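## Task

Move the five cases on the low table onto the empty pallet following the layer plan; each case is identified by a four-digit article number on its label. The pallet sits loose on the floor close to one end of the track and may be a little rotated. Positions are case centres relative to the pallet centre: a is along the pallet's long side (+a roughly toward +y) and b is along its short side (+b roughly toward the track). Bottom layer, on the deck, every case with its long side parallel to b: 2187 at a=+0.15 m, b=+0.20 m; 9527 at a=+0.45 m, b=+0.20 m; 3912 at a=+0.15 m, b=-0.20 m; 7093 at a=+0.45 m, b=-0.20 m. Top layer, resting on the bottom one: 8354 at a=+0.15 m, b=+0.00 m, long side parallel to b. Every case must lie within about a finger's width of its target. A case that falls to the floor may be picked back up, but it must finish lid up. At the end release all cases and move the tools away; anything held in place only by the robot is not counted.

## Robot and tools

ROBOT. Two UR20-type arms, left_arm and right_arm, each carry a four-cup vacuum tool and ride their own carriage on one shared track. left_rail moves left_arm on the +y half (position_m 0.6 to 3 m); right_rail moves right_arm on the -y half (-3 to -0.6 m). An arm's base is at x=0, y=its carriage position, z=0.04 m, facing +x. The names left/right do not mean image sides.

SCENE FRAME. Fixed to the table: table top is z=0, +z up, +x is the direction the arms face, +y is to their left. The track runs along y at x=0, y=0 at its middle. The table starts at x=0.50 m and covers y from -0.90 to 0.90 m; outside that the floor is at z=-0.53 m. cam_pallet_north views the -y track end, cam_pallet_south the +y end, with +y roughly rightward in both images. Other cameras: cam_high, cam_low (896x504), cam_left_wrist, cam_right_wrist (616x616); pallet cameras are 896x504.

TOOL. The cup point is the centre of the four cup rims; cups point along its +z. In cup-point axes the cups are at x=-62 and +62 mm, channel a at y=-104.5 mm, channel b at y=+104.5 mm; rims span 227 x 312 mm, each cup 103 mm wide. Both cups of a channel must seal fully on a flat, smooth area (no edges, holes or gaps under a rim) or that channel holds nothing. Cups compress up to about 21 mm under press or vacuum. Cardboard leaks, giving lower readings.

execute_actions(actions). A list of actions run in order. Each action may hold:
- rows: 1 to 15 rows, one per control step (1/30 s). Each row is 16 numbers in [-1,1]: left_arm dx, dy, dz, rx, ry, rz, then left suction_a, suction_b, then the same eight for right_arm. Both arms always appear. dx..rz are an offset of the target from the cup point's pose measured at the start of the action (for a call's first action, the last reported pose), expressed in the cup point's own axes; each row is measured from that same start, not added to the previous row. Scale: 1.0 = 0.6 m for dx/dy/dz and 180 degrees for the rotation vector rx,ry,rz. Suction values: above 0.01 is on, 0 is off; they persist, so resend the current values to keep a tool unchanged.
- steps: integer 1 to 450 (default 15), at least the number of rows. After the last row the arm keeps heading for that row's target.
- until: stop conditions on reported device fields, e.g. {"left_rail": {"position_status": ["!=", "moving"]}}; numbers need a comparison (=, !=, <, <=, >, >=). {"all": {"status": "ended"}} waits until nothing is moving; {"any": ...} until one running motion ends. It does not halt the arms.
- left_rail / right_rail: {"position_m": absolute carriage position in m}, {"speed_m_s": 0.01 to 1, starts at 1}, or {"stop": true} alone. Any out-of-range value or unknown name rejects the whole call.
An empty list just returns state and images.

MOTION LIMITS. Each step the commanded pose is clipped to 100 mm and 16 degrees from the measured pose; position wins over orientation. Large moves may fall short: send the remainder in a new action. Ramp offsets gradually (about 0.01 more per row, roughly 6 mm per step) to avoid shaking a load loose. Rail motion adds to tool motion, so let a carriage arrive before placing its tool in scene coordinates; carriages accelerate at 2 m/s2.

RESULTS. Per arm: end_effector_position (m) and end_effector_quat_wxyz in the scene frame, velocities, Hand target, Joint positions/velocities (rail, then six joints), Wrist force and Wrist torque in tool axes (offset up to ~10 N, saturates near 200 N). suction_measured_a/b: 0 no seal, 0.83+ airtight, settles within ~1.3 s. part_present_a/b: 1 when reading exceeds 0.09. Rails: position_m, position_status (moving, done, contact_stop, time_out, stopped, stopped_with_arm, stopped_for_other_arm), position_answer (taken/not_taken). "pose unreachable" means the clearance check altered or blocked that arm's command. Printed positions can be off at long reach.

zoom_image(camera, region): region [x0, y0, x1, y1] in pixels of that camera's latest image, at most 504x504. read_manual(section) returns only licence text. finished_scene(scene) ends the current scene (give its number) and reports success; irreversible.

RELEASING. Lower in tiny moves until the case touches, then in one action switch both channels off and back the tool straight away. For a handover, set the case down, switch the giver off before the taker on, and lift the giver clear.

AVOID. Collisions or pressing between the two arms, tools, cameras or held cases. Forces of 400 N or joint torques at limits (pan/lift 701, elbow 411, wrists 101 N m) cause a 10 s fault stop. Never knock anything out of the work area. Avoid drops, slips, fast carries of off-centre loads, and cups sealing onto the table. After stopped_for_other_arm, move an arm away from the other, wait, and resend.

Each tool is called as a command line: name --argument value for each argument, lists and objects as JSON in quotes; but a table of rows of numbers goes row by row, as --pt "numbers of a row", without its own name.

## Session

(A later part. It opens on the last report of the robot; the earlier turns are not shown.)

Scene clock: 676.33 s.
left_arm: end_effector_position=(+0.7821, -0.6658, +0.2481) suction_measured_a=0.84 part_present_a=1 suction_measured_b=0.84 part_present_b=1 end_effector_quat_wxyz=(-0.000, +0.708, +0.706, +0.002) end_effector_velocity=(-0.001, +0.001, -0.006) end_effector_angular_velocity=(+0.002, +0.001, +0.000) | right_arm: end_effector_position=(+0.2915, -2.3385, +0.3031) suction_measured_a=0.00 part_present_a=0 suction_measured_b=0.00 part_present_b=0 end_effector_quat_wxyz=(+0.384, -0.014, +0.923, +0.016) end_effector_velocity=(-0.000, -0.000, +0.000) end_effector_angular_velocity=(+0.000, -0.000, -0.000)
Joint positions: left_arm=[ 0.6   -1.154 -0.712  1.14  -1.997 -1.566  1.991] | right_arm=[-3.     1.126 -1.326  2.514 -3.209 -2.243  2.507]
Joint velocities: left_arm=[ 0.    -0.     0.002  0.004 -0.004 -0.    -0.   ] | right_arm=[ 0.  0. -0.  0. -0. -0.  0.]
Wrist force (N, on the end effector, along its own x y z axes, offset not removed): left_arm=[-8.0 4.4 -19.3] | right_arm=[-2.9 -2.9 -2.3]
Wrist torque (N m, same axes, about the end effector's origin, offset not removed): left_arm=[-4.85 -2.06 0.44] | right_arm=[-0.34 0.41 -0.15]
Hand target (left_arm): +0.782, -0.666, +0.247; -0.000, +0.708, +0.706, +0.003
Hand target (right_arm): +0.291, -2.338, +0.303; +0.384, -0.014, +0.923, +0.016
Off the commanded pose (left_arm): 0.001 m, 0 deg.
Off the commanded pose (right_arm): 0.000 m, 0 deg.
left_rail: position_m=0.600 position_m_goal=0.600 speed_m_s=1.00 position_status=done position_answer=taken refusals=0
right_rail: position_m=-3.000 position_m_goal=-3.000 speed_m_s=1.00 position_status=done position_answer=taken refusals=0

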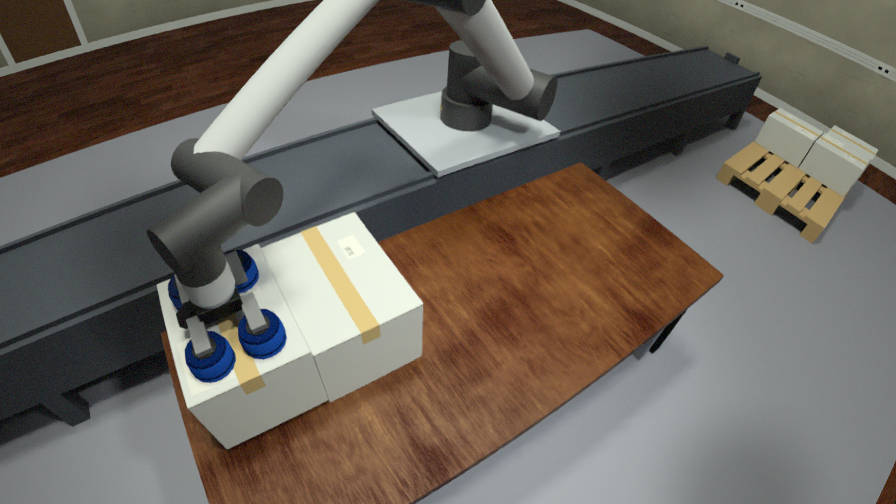

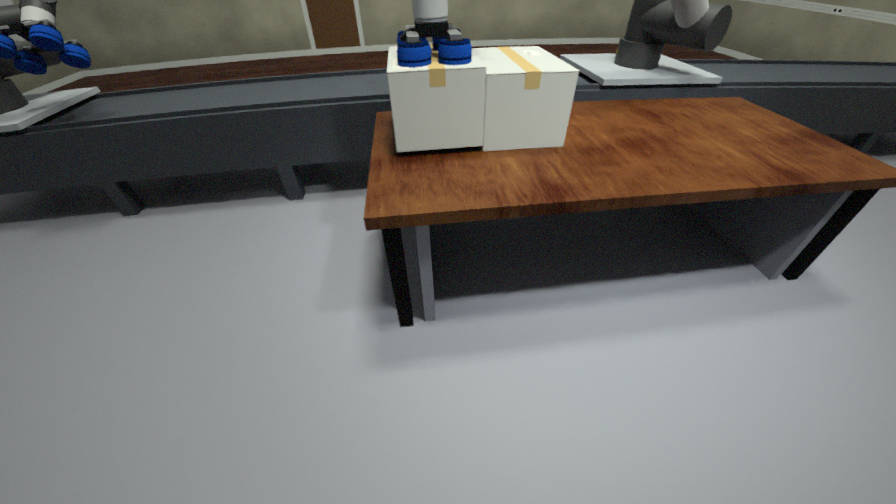

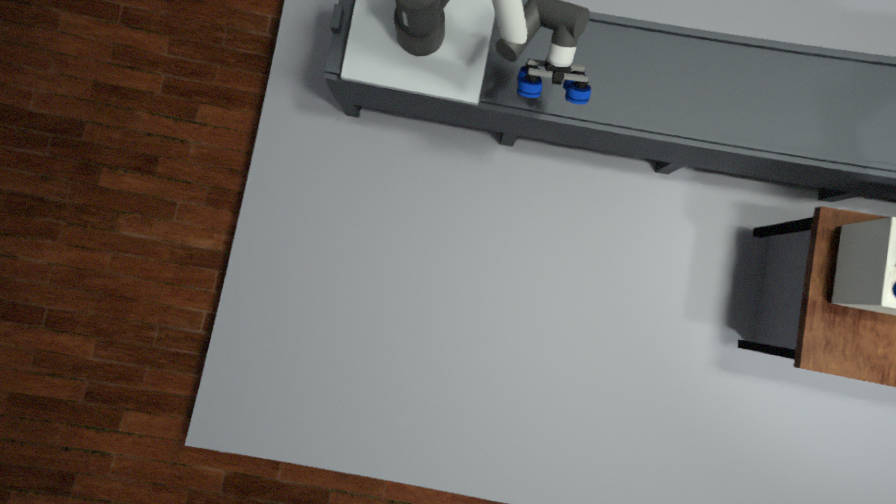

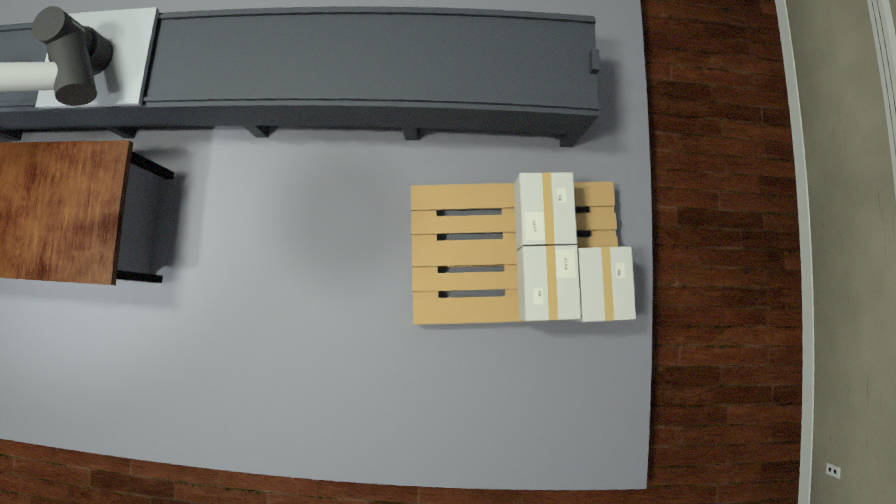

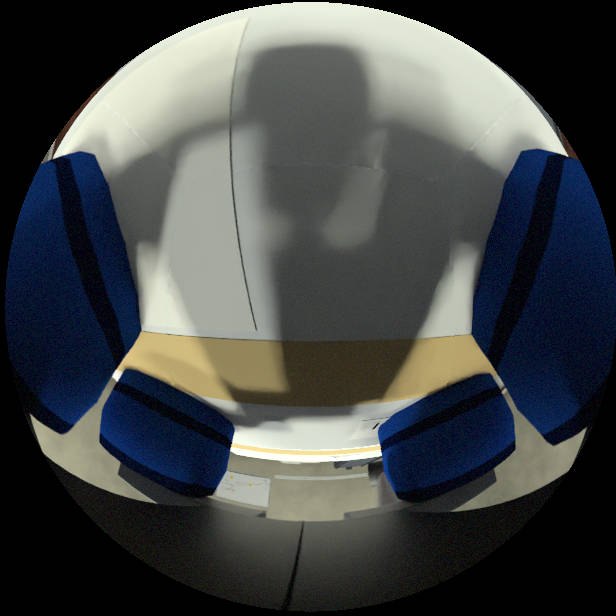

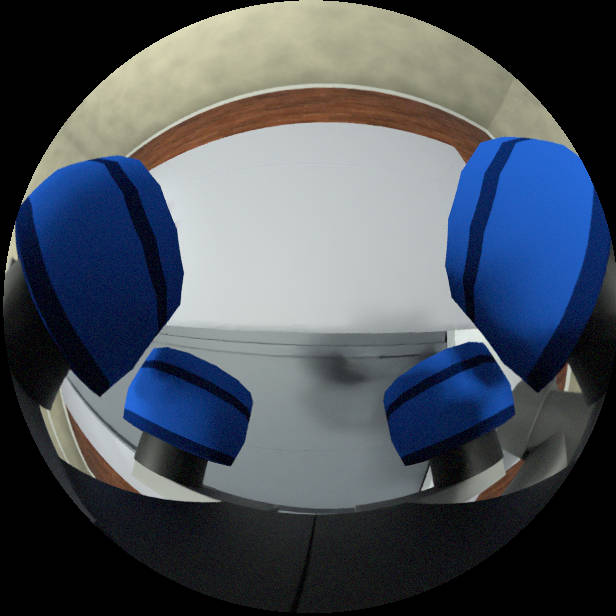

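execute_actions --actions '[{"rows": [ [0,0,-0.006,0,0,0,1,1,0,0,0,0,0,0,0,0], [-0.002,0,-0.014,0,0,0,1,1,0,0,0,0,0,0,0,0], [-0.004,0,-0.026,0,0,0,1,1,0,0,0,0,0,0,0,0], [-0.006,0,-0.042,0,0,0,1,1,0,0,0,0,0,0,0,0], [-0.008,0,-0.060,0,0,0,1,1,0,0,0,0,0,0,0,0], [-0.009,0,-0.080,0,0,0,1,1,0,0,0,0,0,0,0,0], [-0.010,0,-0.102,0,0,0,1,1,0,0,0,0,0,0,0,0], [-0.010,0,-0.125,0,0,0,1,1,0,0,0,0,0,0,0,0], [-0.010,0,-0.48,0,0,0,1,1,0,0,0,0,0,0,0,0] ], "steps": 31}, {"left_rail": {"position_m": 3.0}, "rows": [ [0.005,0,-0.02,0,0,0,1,1,0,0,0,0,0,0,0,0], [0.015,0,-0.02,0,0,-0.002,1,1,0,0,0,0,0,0,0,0], [0.03,0,-0.02,0,0,-0.004,1,1,0,0,0,0,0,0,0,0], [0.05,0,-0.02,0,0,-0.006,1,1,0,0,0,0,0,0,0,0], [0.075,0,-0.02,0,0,-0.008,1,1,0,0,0,0,0,0,0,0], [0.105,0,-0.02,0,0,-0.010,1,1,0,0,0,0,0,0,0,0], [1.0,0,-0.02,0,0,-0.022,1,1,0,0,0,0,0,0,0,0] ], "steps": 24}, {"rows": [ [1.0,0,0.30,0,0,0,1,1,0,0,0,0,0,0,0,0] ], "steps": 38}, {"rows": [ [1.0,0,0.30,0,0,0,1,1,0,0,0,0,0,0,0,0] ], "steps": 38}]'

Scene clock: 688.87 s.
left_arm: end_effector_position=(+0.7069, +3.0934, +0.2254) suction_measured_a=0.94 part_present_a=1 suction_measured_b=0.94 part_present_b=1 end_effector_quat_wxyz=(-0.008, +0.680, +0.733, +0.005) end_effector_velocity=(-0.003, +0.399, -0.104) end_effector_angular_velocity=(+0.002, +0.004, +0.004) | right_arm: end_effector_position=(+0.2915, -2.3385, +0.3031) suction_measured_a=0.00 part_present_a=0 suction_measured_b=0.00 part_present_b=0 end_effector_quat_wxyz=(+0.384, -0.014, +0.923, +0.016) end_effector_velocity=(-0.000, +0.000, -0.000) end_effector_angular_velocity=(-0.000, +0.000, +0.000)
Joint positions: left_arm=[ 3.    -0.162 -1.417  2.417 -2.564 -1.554  2.905] | right_arm=[-3.     1.126 -1.326  2.514 -3.209 -2.243  2.507]
Joint velocities: left_arm=[ 0.     0.574  0.202 -0.002 -0.205  0.006  0.569] | right_arm=[ 0.  0.  0. -0.  0. -0.  0.]
Wrist force (N, on the end effector, along its own x y z axes, offset not removed): left_arm=[6.4 -3.6 -11.2] | right_arm=[-4.5 -3.3 -0.4]
Wrist torque (N m, same axes, about the end effector's origin, offset not removed): left_arm=[-5.26 0.26 -0.22] | right_arm=[-0.37 0.53 -0.11]
Hand target (left_arm): +0.709, +3.147, +0.212; -0.007, +0.681, +0.732, +0.005
Hand target (right_arm): +0.291, -2.338, +0.303; +0.384, -0.014, +0.923, +0.016
Off the commanded pose (left_arm): 0.059 m, 0 deg.
Off the commanded pose (right_arm): 0.000 m, 0 deg.
left_rail: position_m=3.000 position_m_goal=3.000 speed_m_s=1.00 position_status=done position_answer=taken refusals=0
right_rail: position_m=-3.000 position_m_goal=-3.000 speed_m_s=1.00 position_status=done position_answer=taken refusals=0

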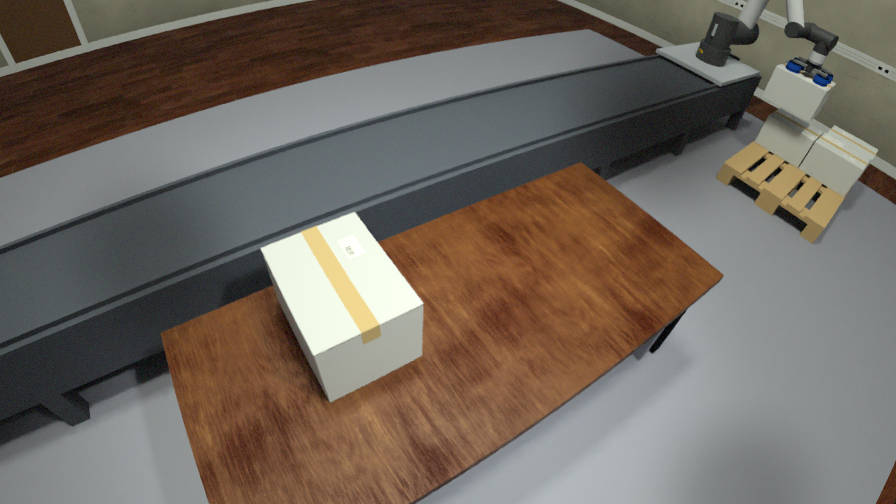

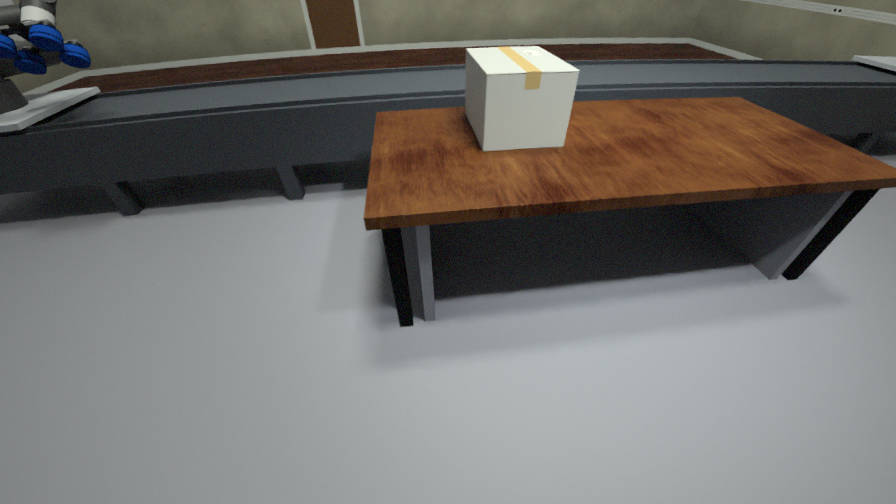

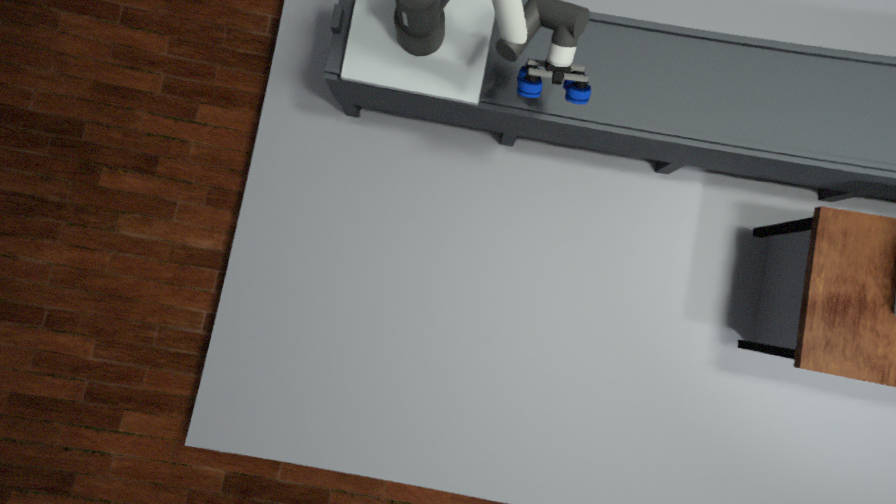

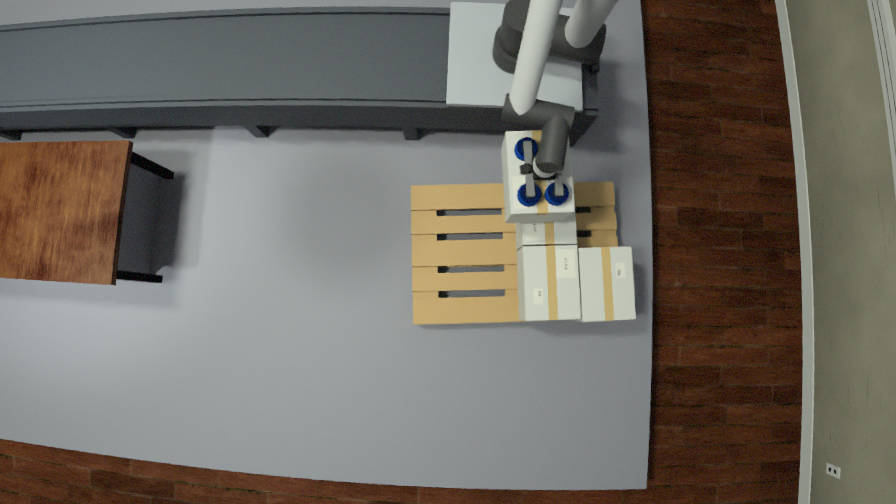

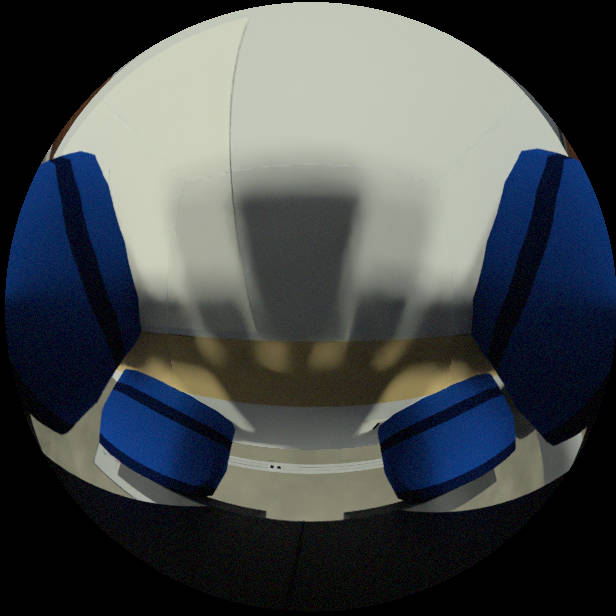

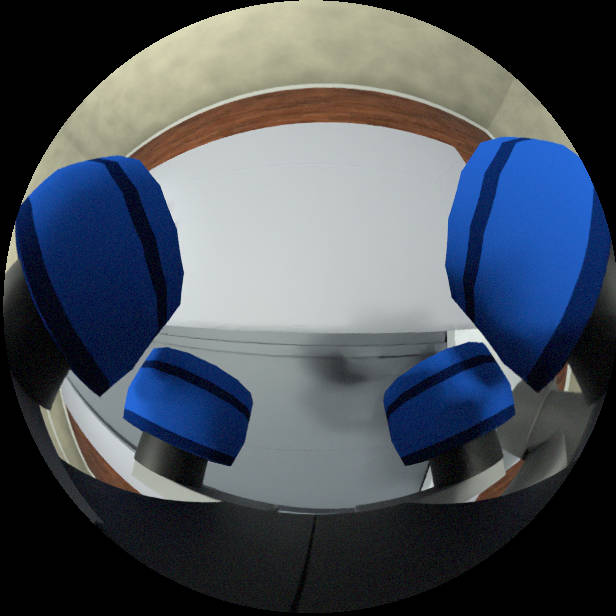

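execute_actions --actions '[]'

zoom_image --camera "cam_pallet_south" --region '[470, 100, 660, 335]'

Scene clock: 691.57 s.
left_arm: end_effector_position=(+0.7085, +3.1466, +0.2118) suction_measured_a=0.94 part_present_a=1 suction_measured_b=0.94 part_present_b=1 end_effector_quat_wxyz=(-0.007, +0.681, +0.732, +0.005) end_effector_velocity=(-0.000, -0.000, +0.000) end_effector_angular_velocity=(-0.000, +0.000, -0.000) | right_arm: end_effector_position=(+0.2915, -2.3385, +0.3031) suction_measured_a=0.00 part_present_a=0 suction_measured_b=0.00 part_present_b=0 end_effector_quat_wxyz=(+0.384, -0.014, +0.923, +0.016) end_effector_velocity=(+0.000, -0.000, +0.000) end_effector_angular_velocity=(-0.000, -0.000, +0.000)
Joint positions: left_arm=[ 3.    -0.084 -1.387  2.412 -2.592 -1.555  2.985] | right_arm=[-3.     1.126 -1.326  2.514 -3.209 -2.243  2.507]
Joint velocities: left_arm=[ 0. -0. -0.  0.  0. -0. -0.] | right_arm=[ 0. -0. -0.  0. -0. -0. -0.]
Wrist force (N, on the end effector, along its own x y z axes, offset not removed): left_arm=[0.9 0.0 -20.5] | right_arm=[-4.2 -2.9 -1.1]
Wrist torque (N m, same axes, about the end effector's origin, offset not removed): left_arm=[-4.63 -0.50 -0.20] | right_arm=[-0.25 0.61 -0.10]
Hand target (left_arm): +0.709, +3.147, +0.212; -0.007, +0.681, +0.732, +0.005
Hand target (right_arm): +0.291, -2.338, +0.303; +0.384, -0.014, +0.923, +0.016
Off the commanded pose (left_arm): 0.006 m, 0 deg.
Off the commanded pose (right_arm): 0.000 m, 0 deg.
left_rail: position_m=3.000 position_m_goal=3.000 speed_m_s=1.00 position_status=done position_answer=taken refusals=0
right_rail: position_m=-3.000 position_m_goal=-3.000 speed_m_s=1.00 position_status=done position_answer=taken refusals=0

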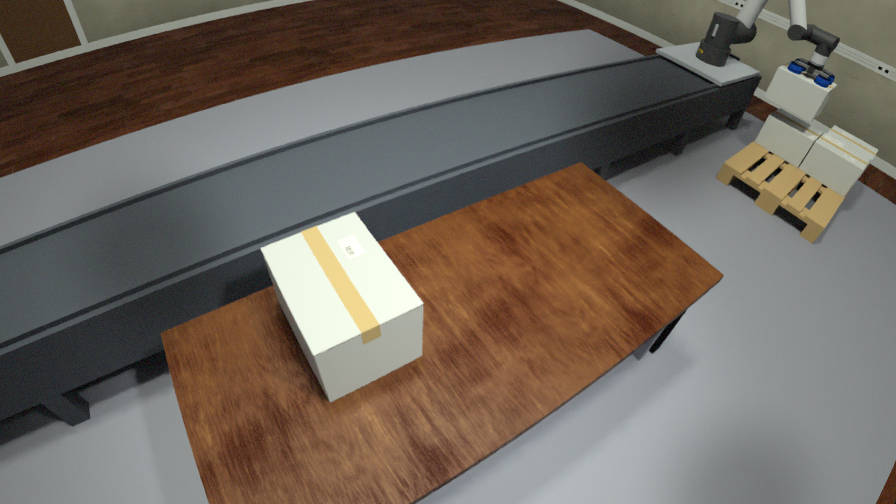

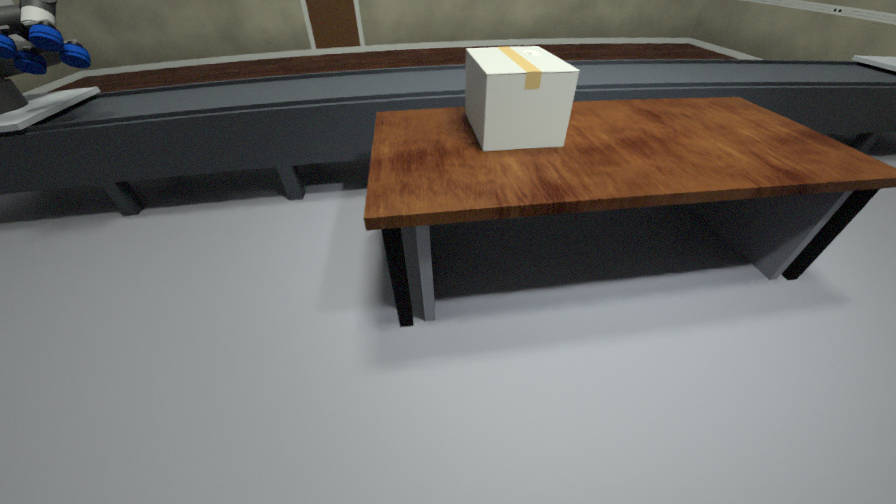

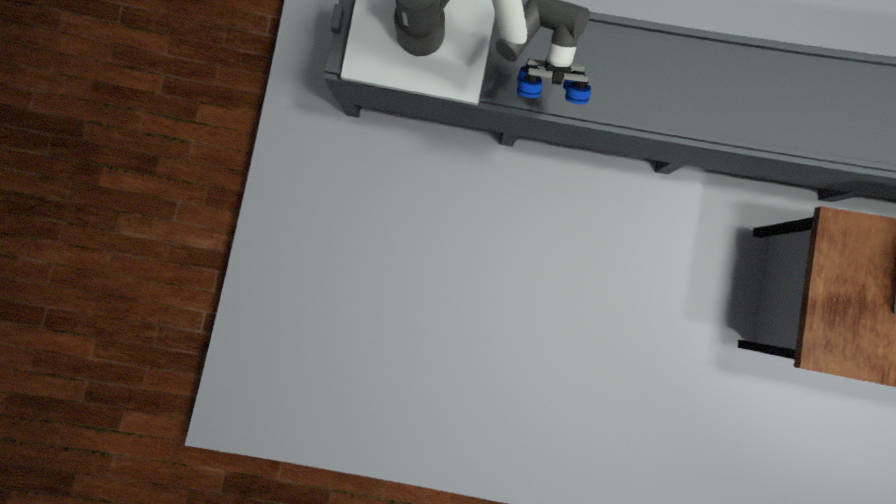

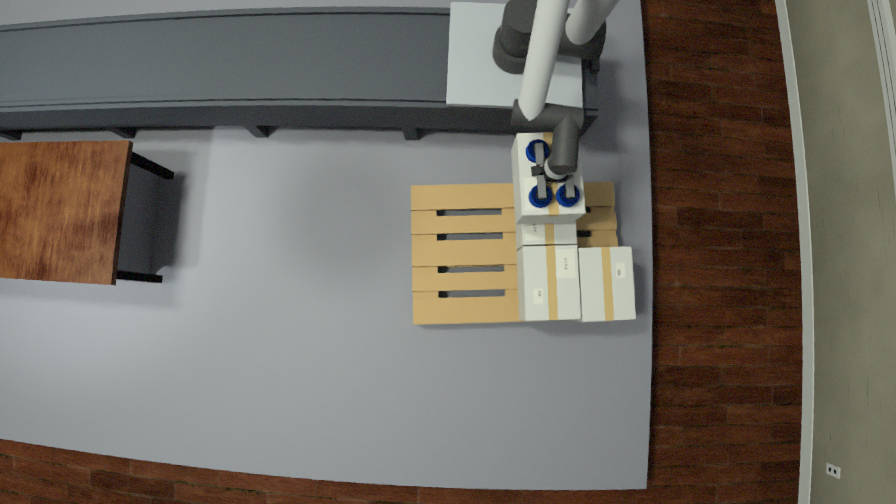

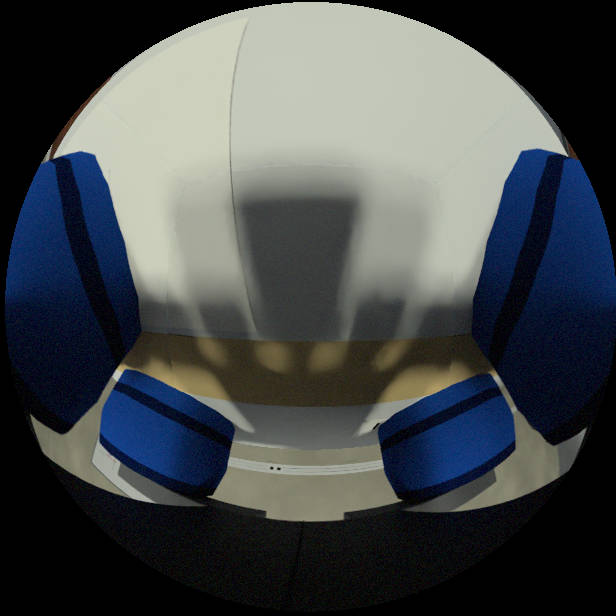

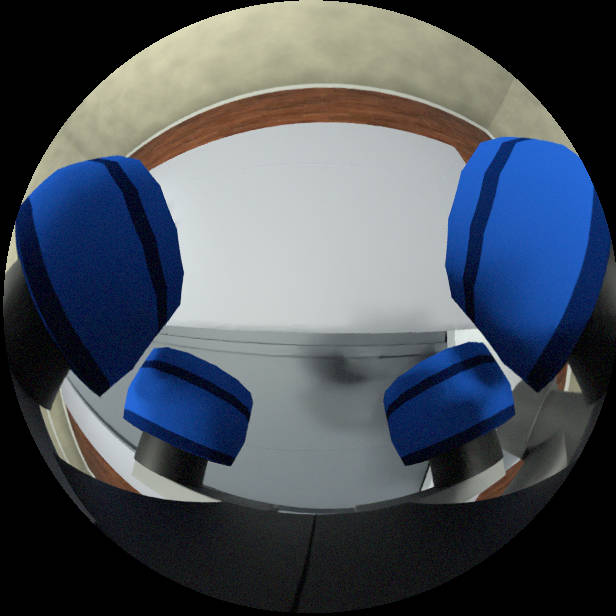

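Region (470, 100, 660, 335) of cam_pallet_south's 896x504 image, scaled by 2.145, with more detail than that image has; it fills the left 407 columns of this view, and the rest is white.

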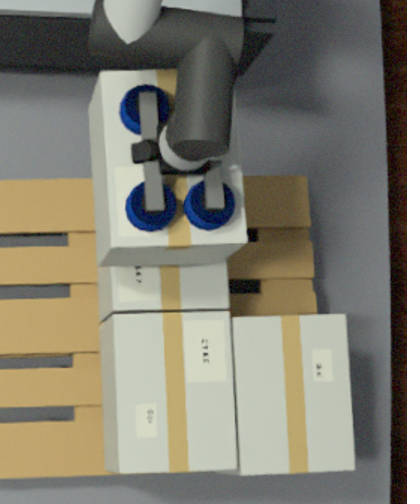

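execute_actions --actions '[{"rows": [ [0.004,0.001,0.001,0,-0.0005,0,1,1,0,0,0,0,0,0,0,0], [0.011,0.002,0.003,0,-0.001,0,1,1,0,0,0,0,0,0,0,0], [0.022,0.004,0.005,0,-0.0015,0,1,1,0,0,0,0,0,0,0,0], [0.037,0.006,0.009,0,-0.002,0,1,1,0,0,0,0,0,0,0,0], [0.056,0.009,0.014,0,-0.0025,0,1,1,0,0,0,0,0,0,0,0], [0.078,0.013,0.019,0,-0.003,0,1,1,0,0,0,0,0,0,0,0], [0.102,0.017,0.025,-0.0007,-0.004,0.0009,1,1,0,0,0,0,0,0,0,0], [0.629,0.1035,0.153,-0.0007,-0.0054,0.0009,1,1,0,0,0,0,0,0,0,0] ], "steps": 36}]'

Scene clock: 702.30 s.
left_arm: end_effector_position=(+0.7395, +3.5198, +0.1289) suction_measured_a=0.94 part_present_a=1 suction_measured_b=0.94 part_present_b=1 end_effector_quat_wxyz=(+0.000, +0.682, +0.732, +0.000) end_effector_velocity=(+0.028, +0.077, -0.024) end_effector_angular_velocity=(-0.011, +0.003, -0.009) | right_arm: end_effector_position=(+0.2915, -2.3385, +0.3031) suction_measured_a=0.00 part_present_a=0 suction_measured_b=0.00 part_present_b=0 end_effector_quat_wxyz=(+0.384, -0.014, +0.923, +0.016) end_effector_velocity=(+0.000, +0.000, -0.000) end_effector_angular_velocity=(-0.000, +0.000, +0.000)
Joint positions: left_arm=[ 3.     0.389 -1.128  2.194 -2.638 -1.571  3.459] | right_arm=[-3.     1.126 -1.326  2.514 -3.209 -2.243  2.507]
Joint velocities: left_arm=[ 0.     0.072  0.078 -0.094  0.023 -0.009  0.081] | right_arm=[ 0. -0.  0. -0.  0. -0. -0.]
Wrist force (N, on the end effector, along its own x y z axes, offset not removed): left_arm=[9.8 3.4 -17.9] | right_arm=[-0.5 -0.3 -2.6]
Wrist torque (N m, same axes, about the end effector's origin, offset not removed): left_arm=[-4.90 -0.13 0.17] | right_arm=[0.12 -0.05 -0.12]
Hand target (left_arm): +0.743, +3.529, +0.126; +0.001, +0.682, +0.731, -0.000
Hand target (right_arm): +0.291, -2.338, +0.303; +0.384, -0.014, +0.923, +0.016
Off the commanded pose (left_arm): 0.010 m, 0 deg.
Off the commanded pose (right_arm): 0.000 m, 0 deg.
left_rail: position_m=3.000 position_m_goal=3.000 speed_m_s=1.00 position_status=done position_answer=taken refusals=0
right_rail: position_m=-3.000 position_m_goal=-3.000 speed_m_s=1.00 position_status=done position_answer=taken refusals=0

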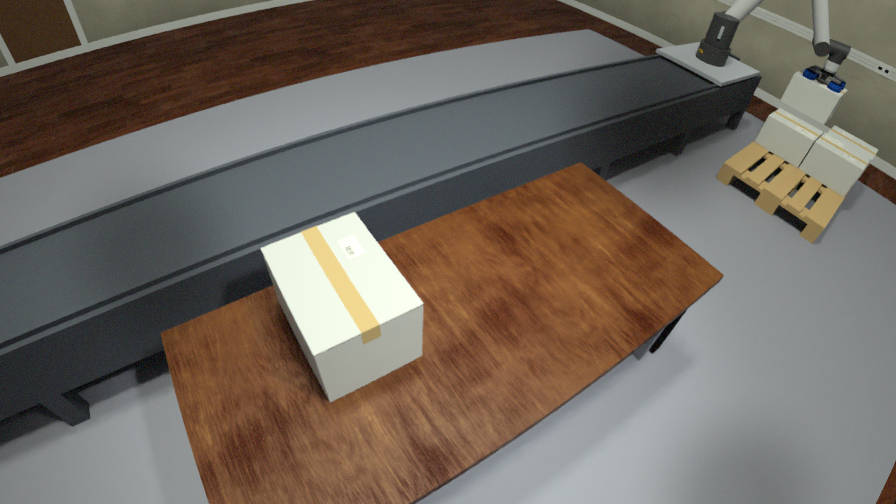

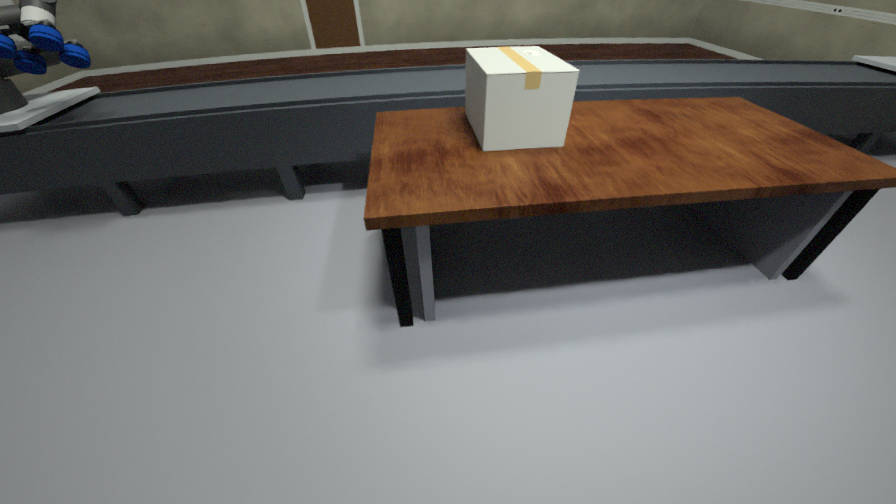

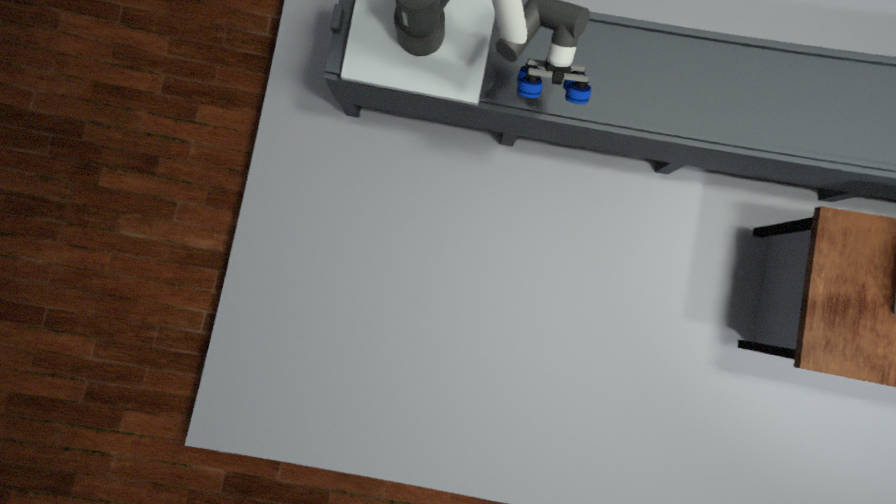

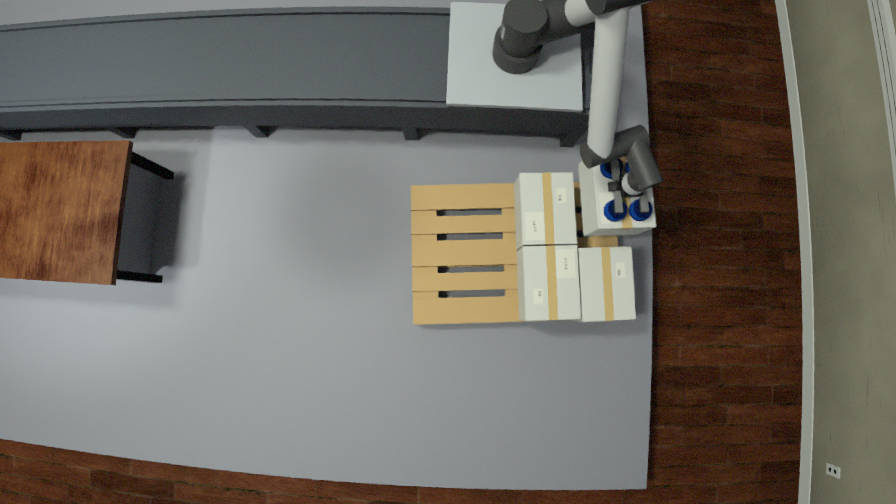

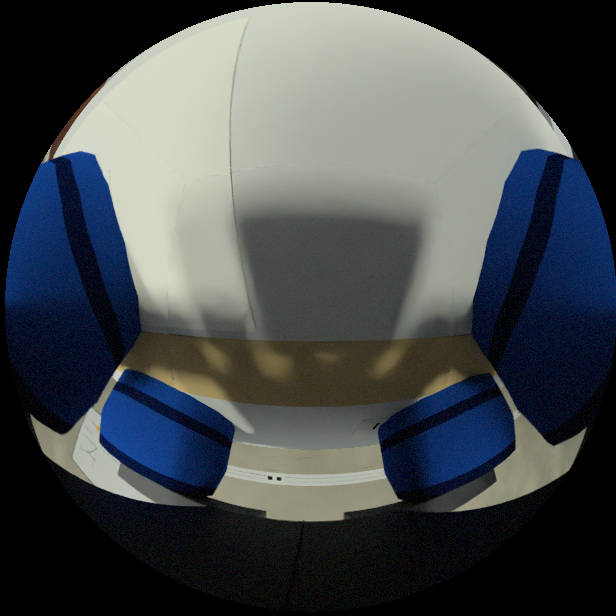

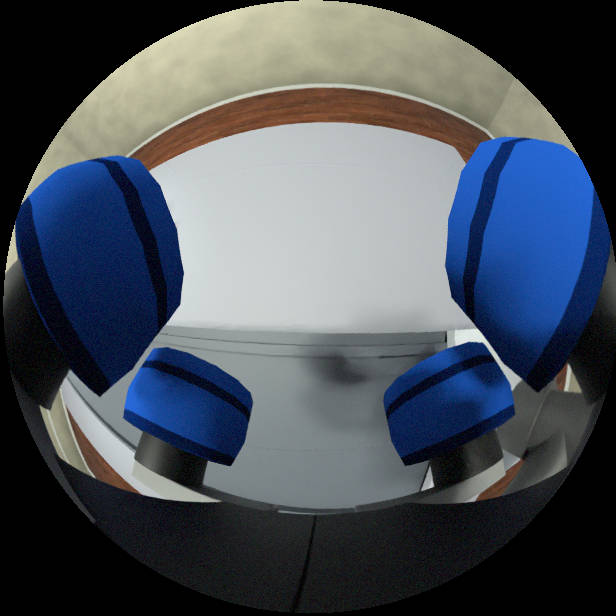

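execute_actions --actions '[]'

Scene clock: 712.57 s.
left_arm: end_effector_position=(+0.7430, +3.5292, +0.1259) suction_measured_a=0.94 part_present_a=1 suction_measured_b=0.94 part_present_b=1 end_effector_quat_wxyz=(+0.001, +0.682, +0.731, -0.000) end_effector_velocity=(-0.000, +0.000, -0.000) end_effector_angular_velocity=(+0.000, +0.000, -0.000) | right_arm: end_effector_position=(+0.2915, -2.3385, +0.3031) suction_measured_a=0.00 part_present_a=0 suction_measured_b=0.00 part_present_b=0 end_effector_quat_wxyz=(+0.384, -0.014, +0.923, +0.016) end_effector_velocity=(+0.000, +0.000, -0.000) end_effector_angular_velocity=(-0.000, +0.000, -0.000)
Joint positions: left_arm=[ 3.     0.397 -1.118  2.182 -2.635 -1.572  3.469] | right_arm=[-3.     1.126 -1.326  2.514 -3.209 -2.243  2.507]
Joint velocities: left_arm=[ 0.  0.  0. -0. -0.  0.  0.] | right_arm=[ 0.  0.  0. -0.  0. -0.  0.]
Wrist force (N, on the end effector, along its own x y z axes, offset not removed): left_arm=[-0.5 -3.4 -18.7] | right_arm=[-2.8 -1.5 -2.2]
Wrist torque (N m, same axes, about the end effector's origin, offset not removed): left_arm=[-5.14 -0.31 -0.22] | right_arm=[-0.12 0.34 -0.11]
Hand target (left_arm): +0.743, +3.529, +0.126; +0.001, +0.682, +0.731, -0.000
Hand target (right_arm): +0.291, -2.338, +0.303; +0.384, -0.014, +0.923, +0.016
Off the commanded pose (left_arm): 0.000 m, 0 deg.
Off the commanded pose (right_arm): 0.000 m, 0 deg.
left_rail: position_m=3.000 position_m_goal=3.000 speed_m_s=1.00 position_status=done position_answer=taken refusals=0
right_rail: position_m=-3.000 position_m_goal=-3.000 speed_m_s=1.00 position_status=done position_answer=taken refusals=0

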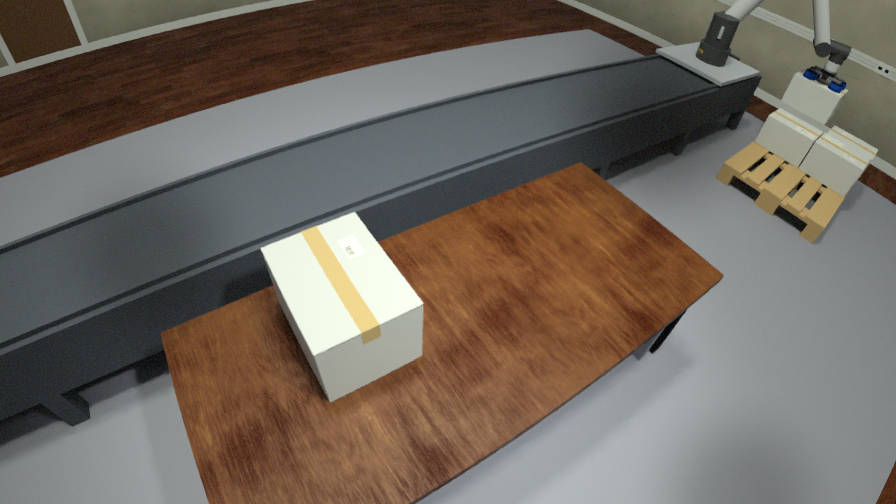

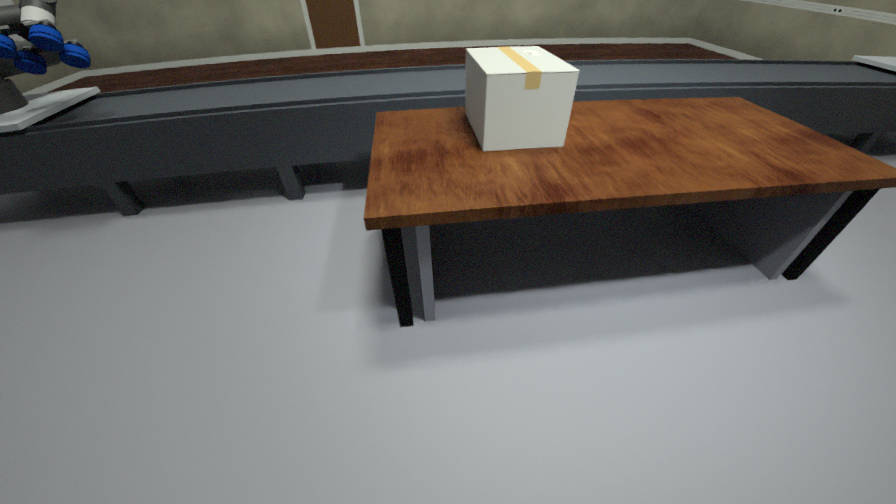

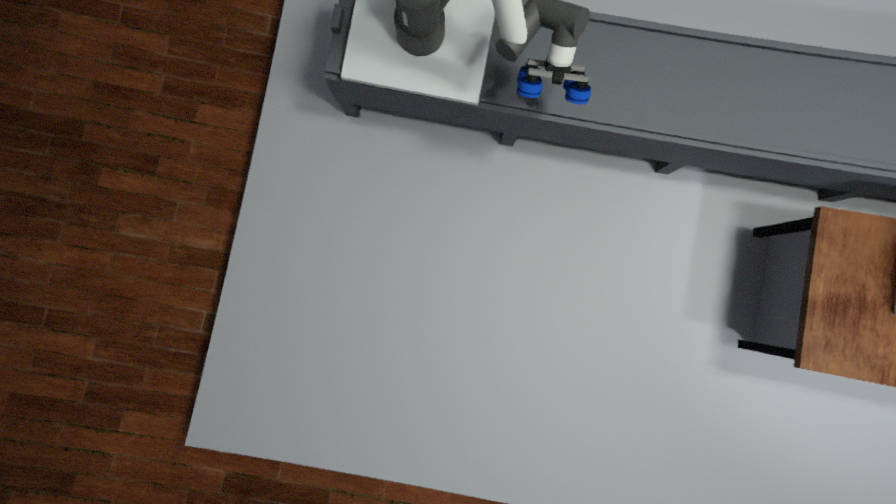

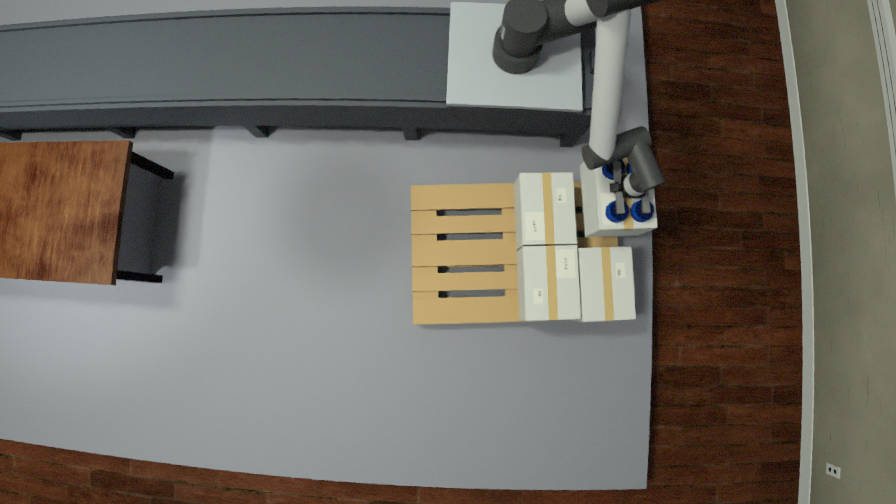

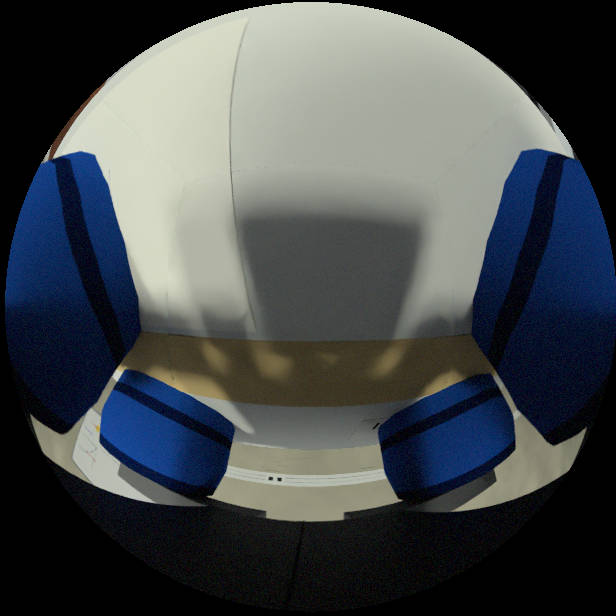

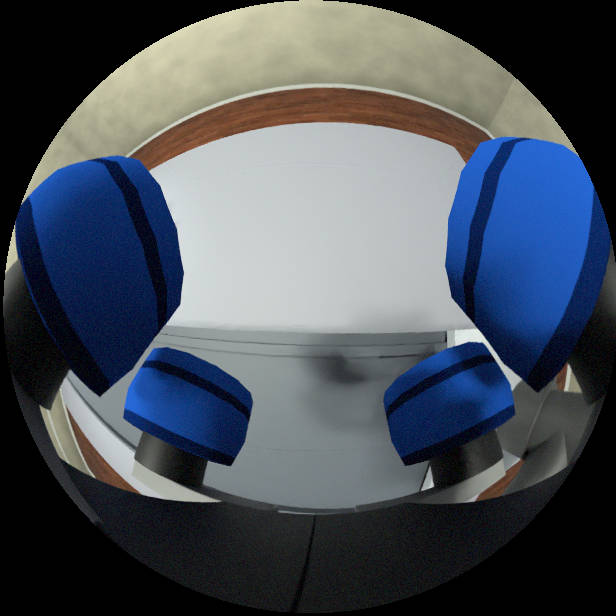

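zoom_image --camera "cam_pallet_south" --region '[500, 140, 670, 335]'

zoom_image --camera "cam_high" --region '[740, 60, 896, 240]'

Region (500, 140, 670, 335) of cam_pallet_south's 896x504 image, scaled by 2.585, with more detail than that image has; it fills the left 439 columns of this view, and the rest is white.

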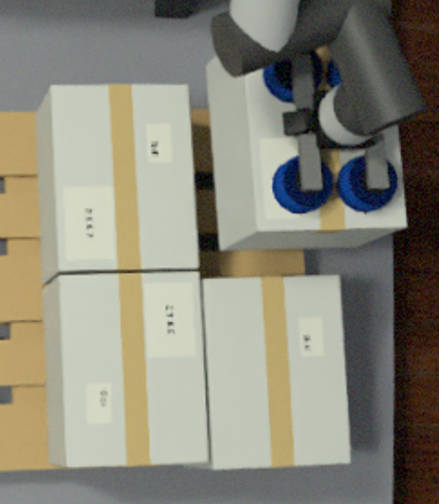

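Region (740, 60, 896, 240) of cam_high's 896x504 image, scaled by 2.800, with more detail than that image has; it fills the left 437 columns of this view, and the rest is white.

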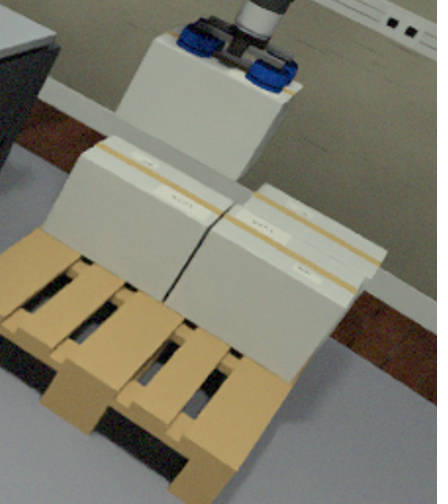

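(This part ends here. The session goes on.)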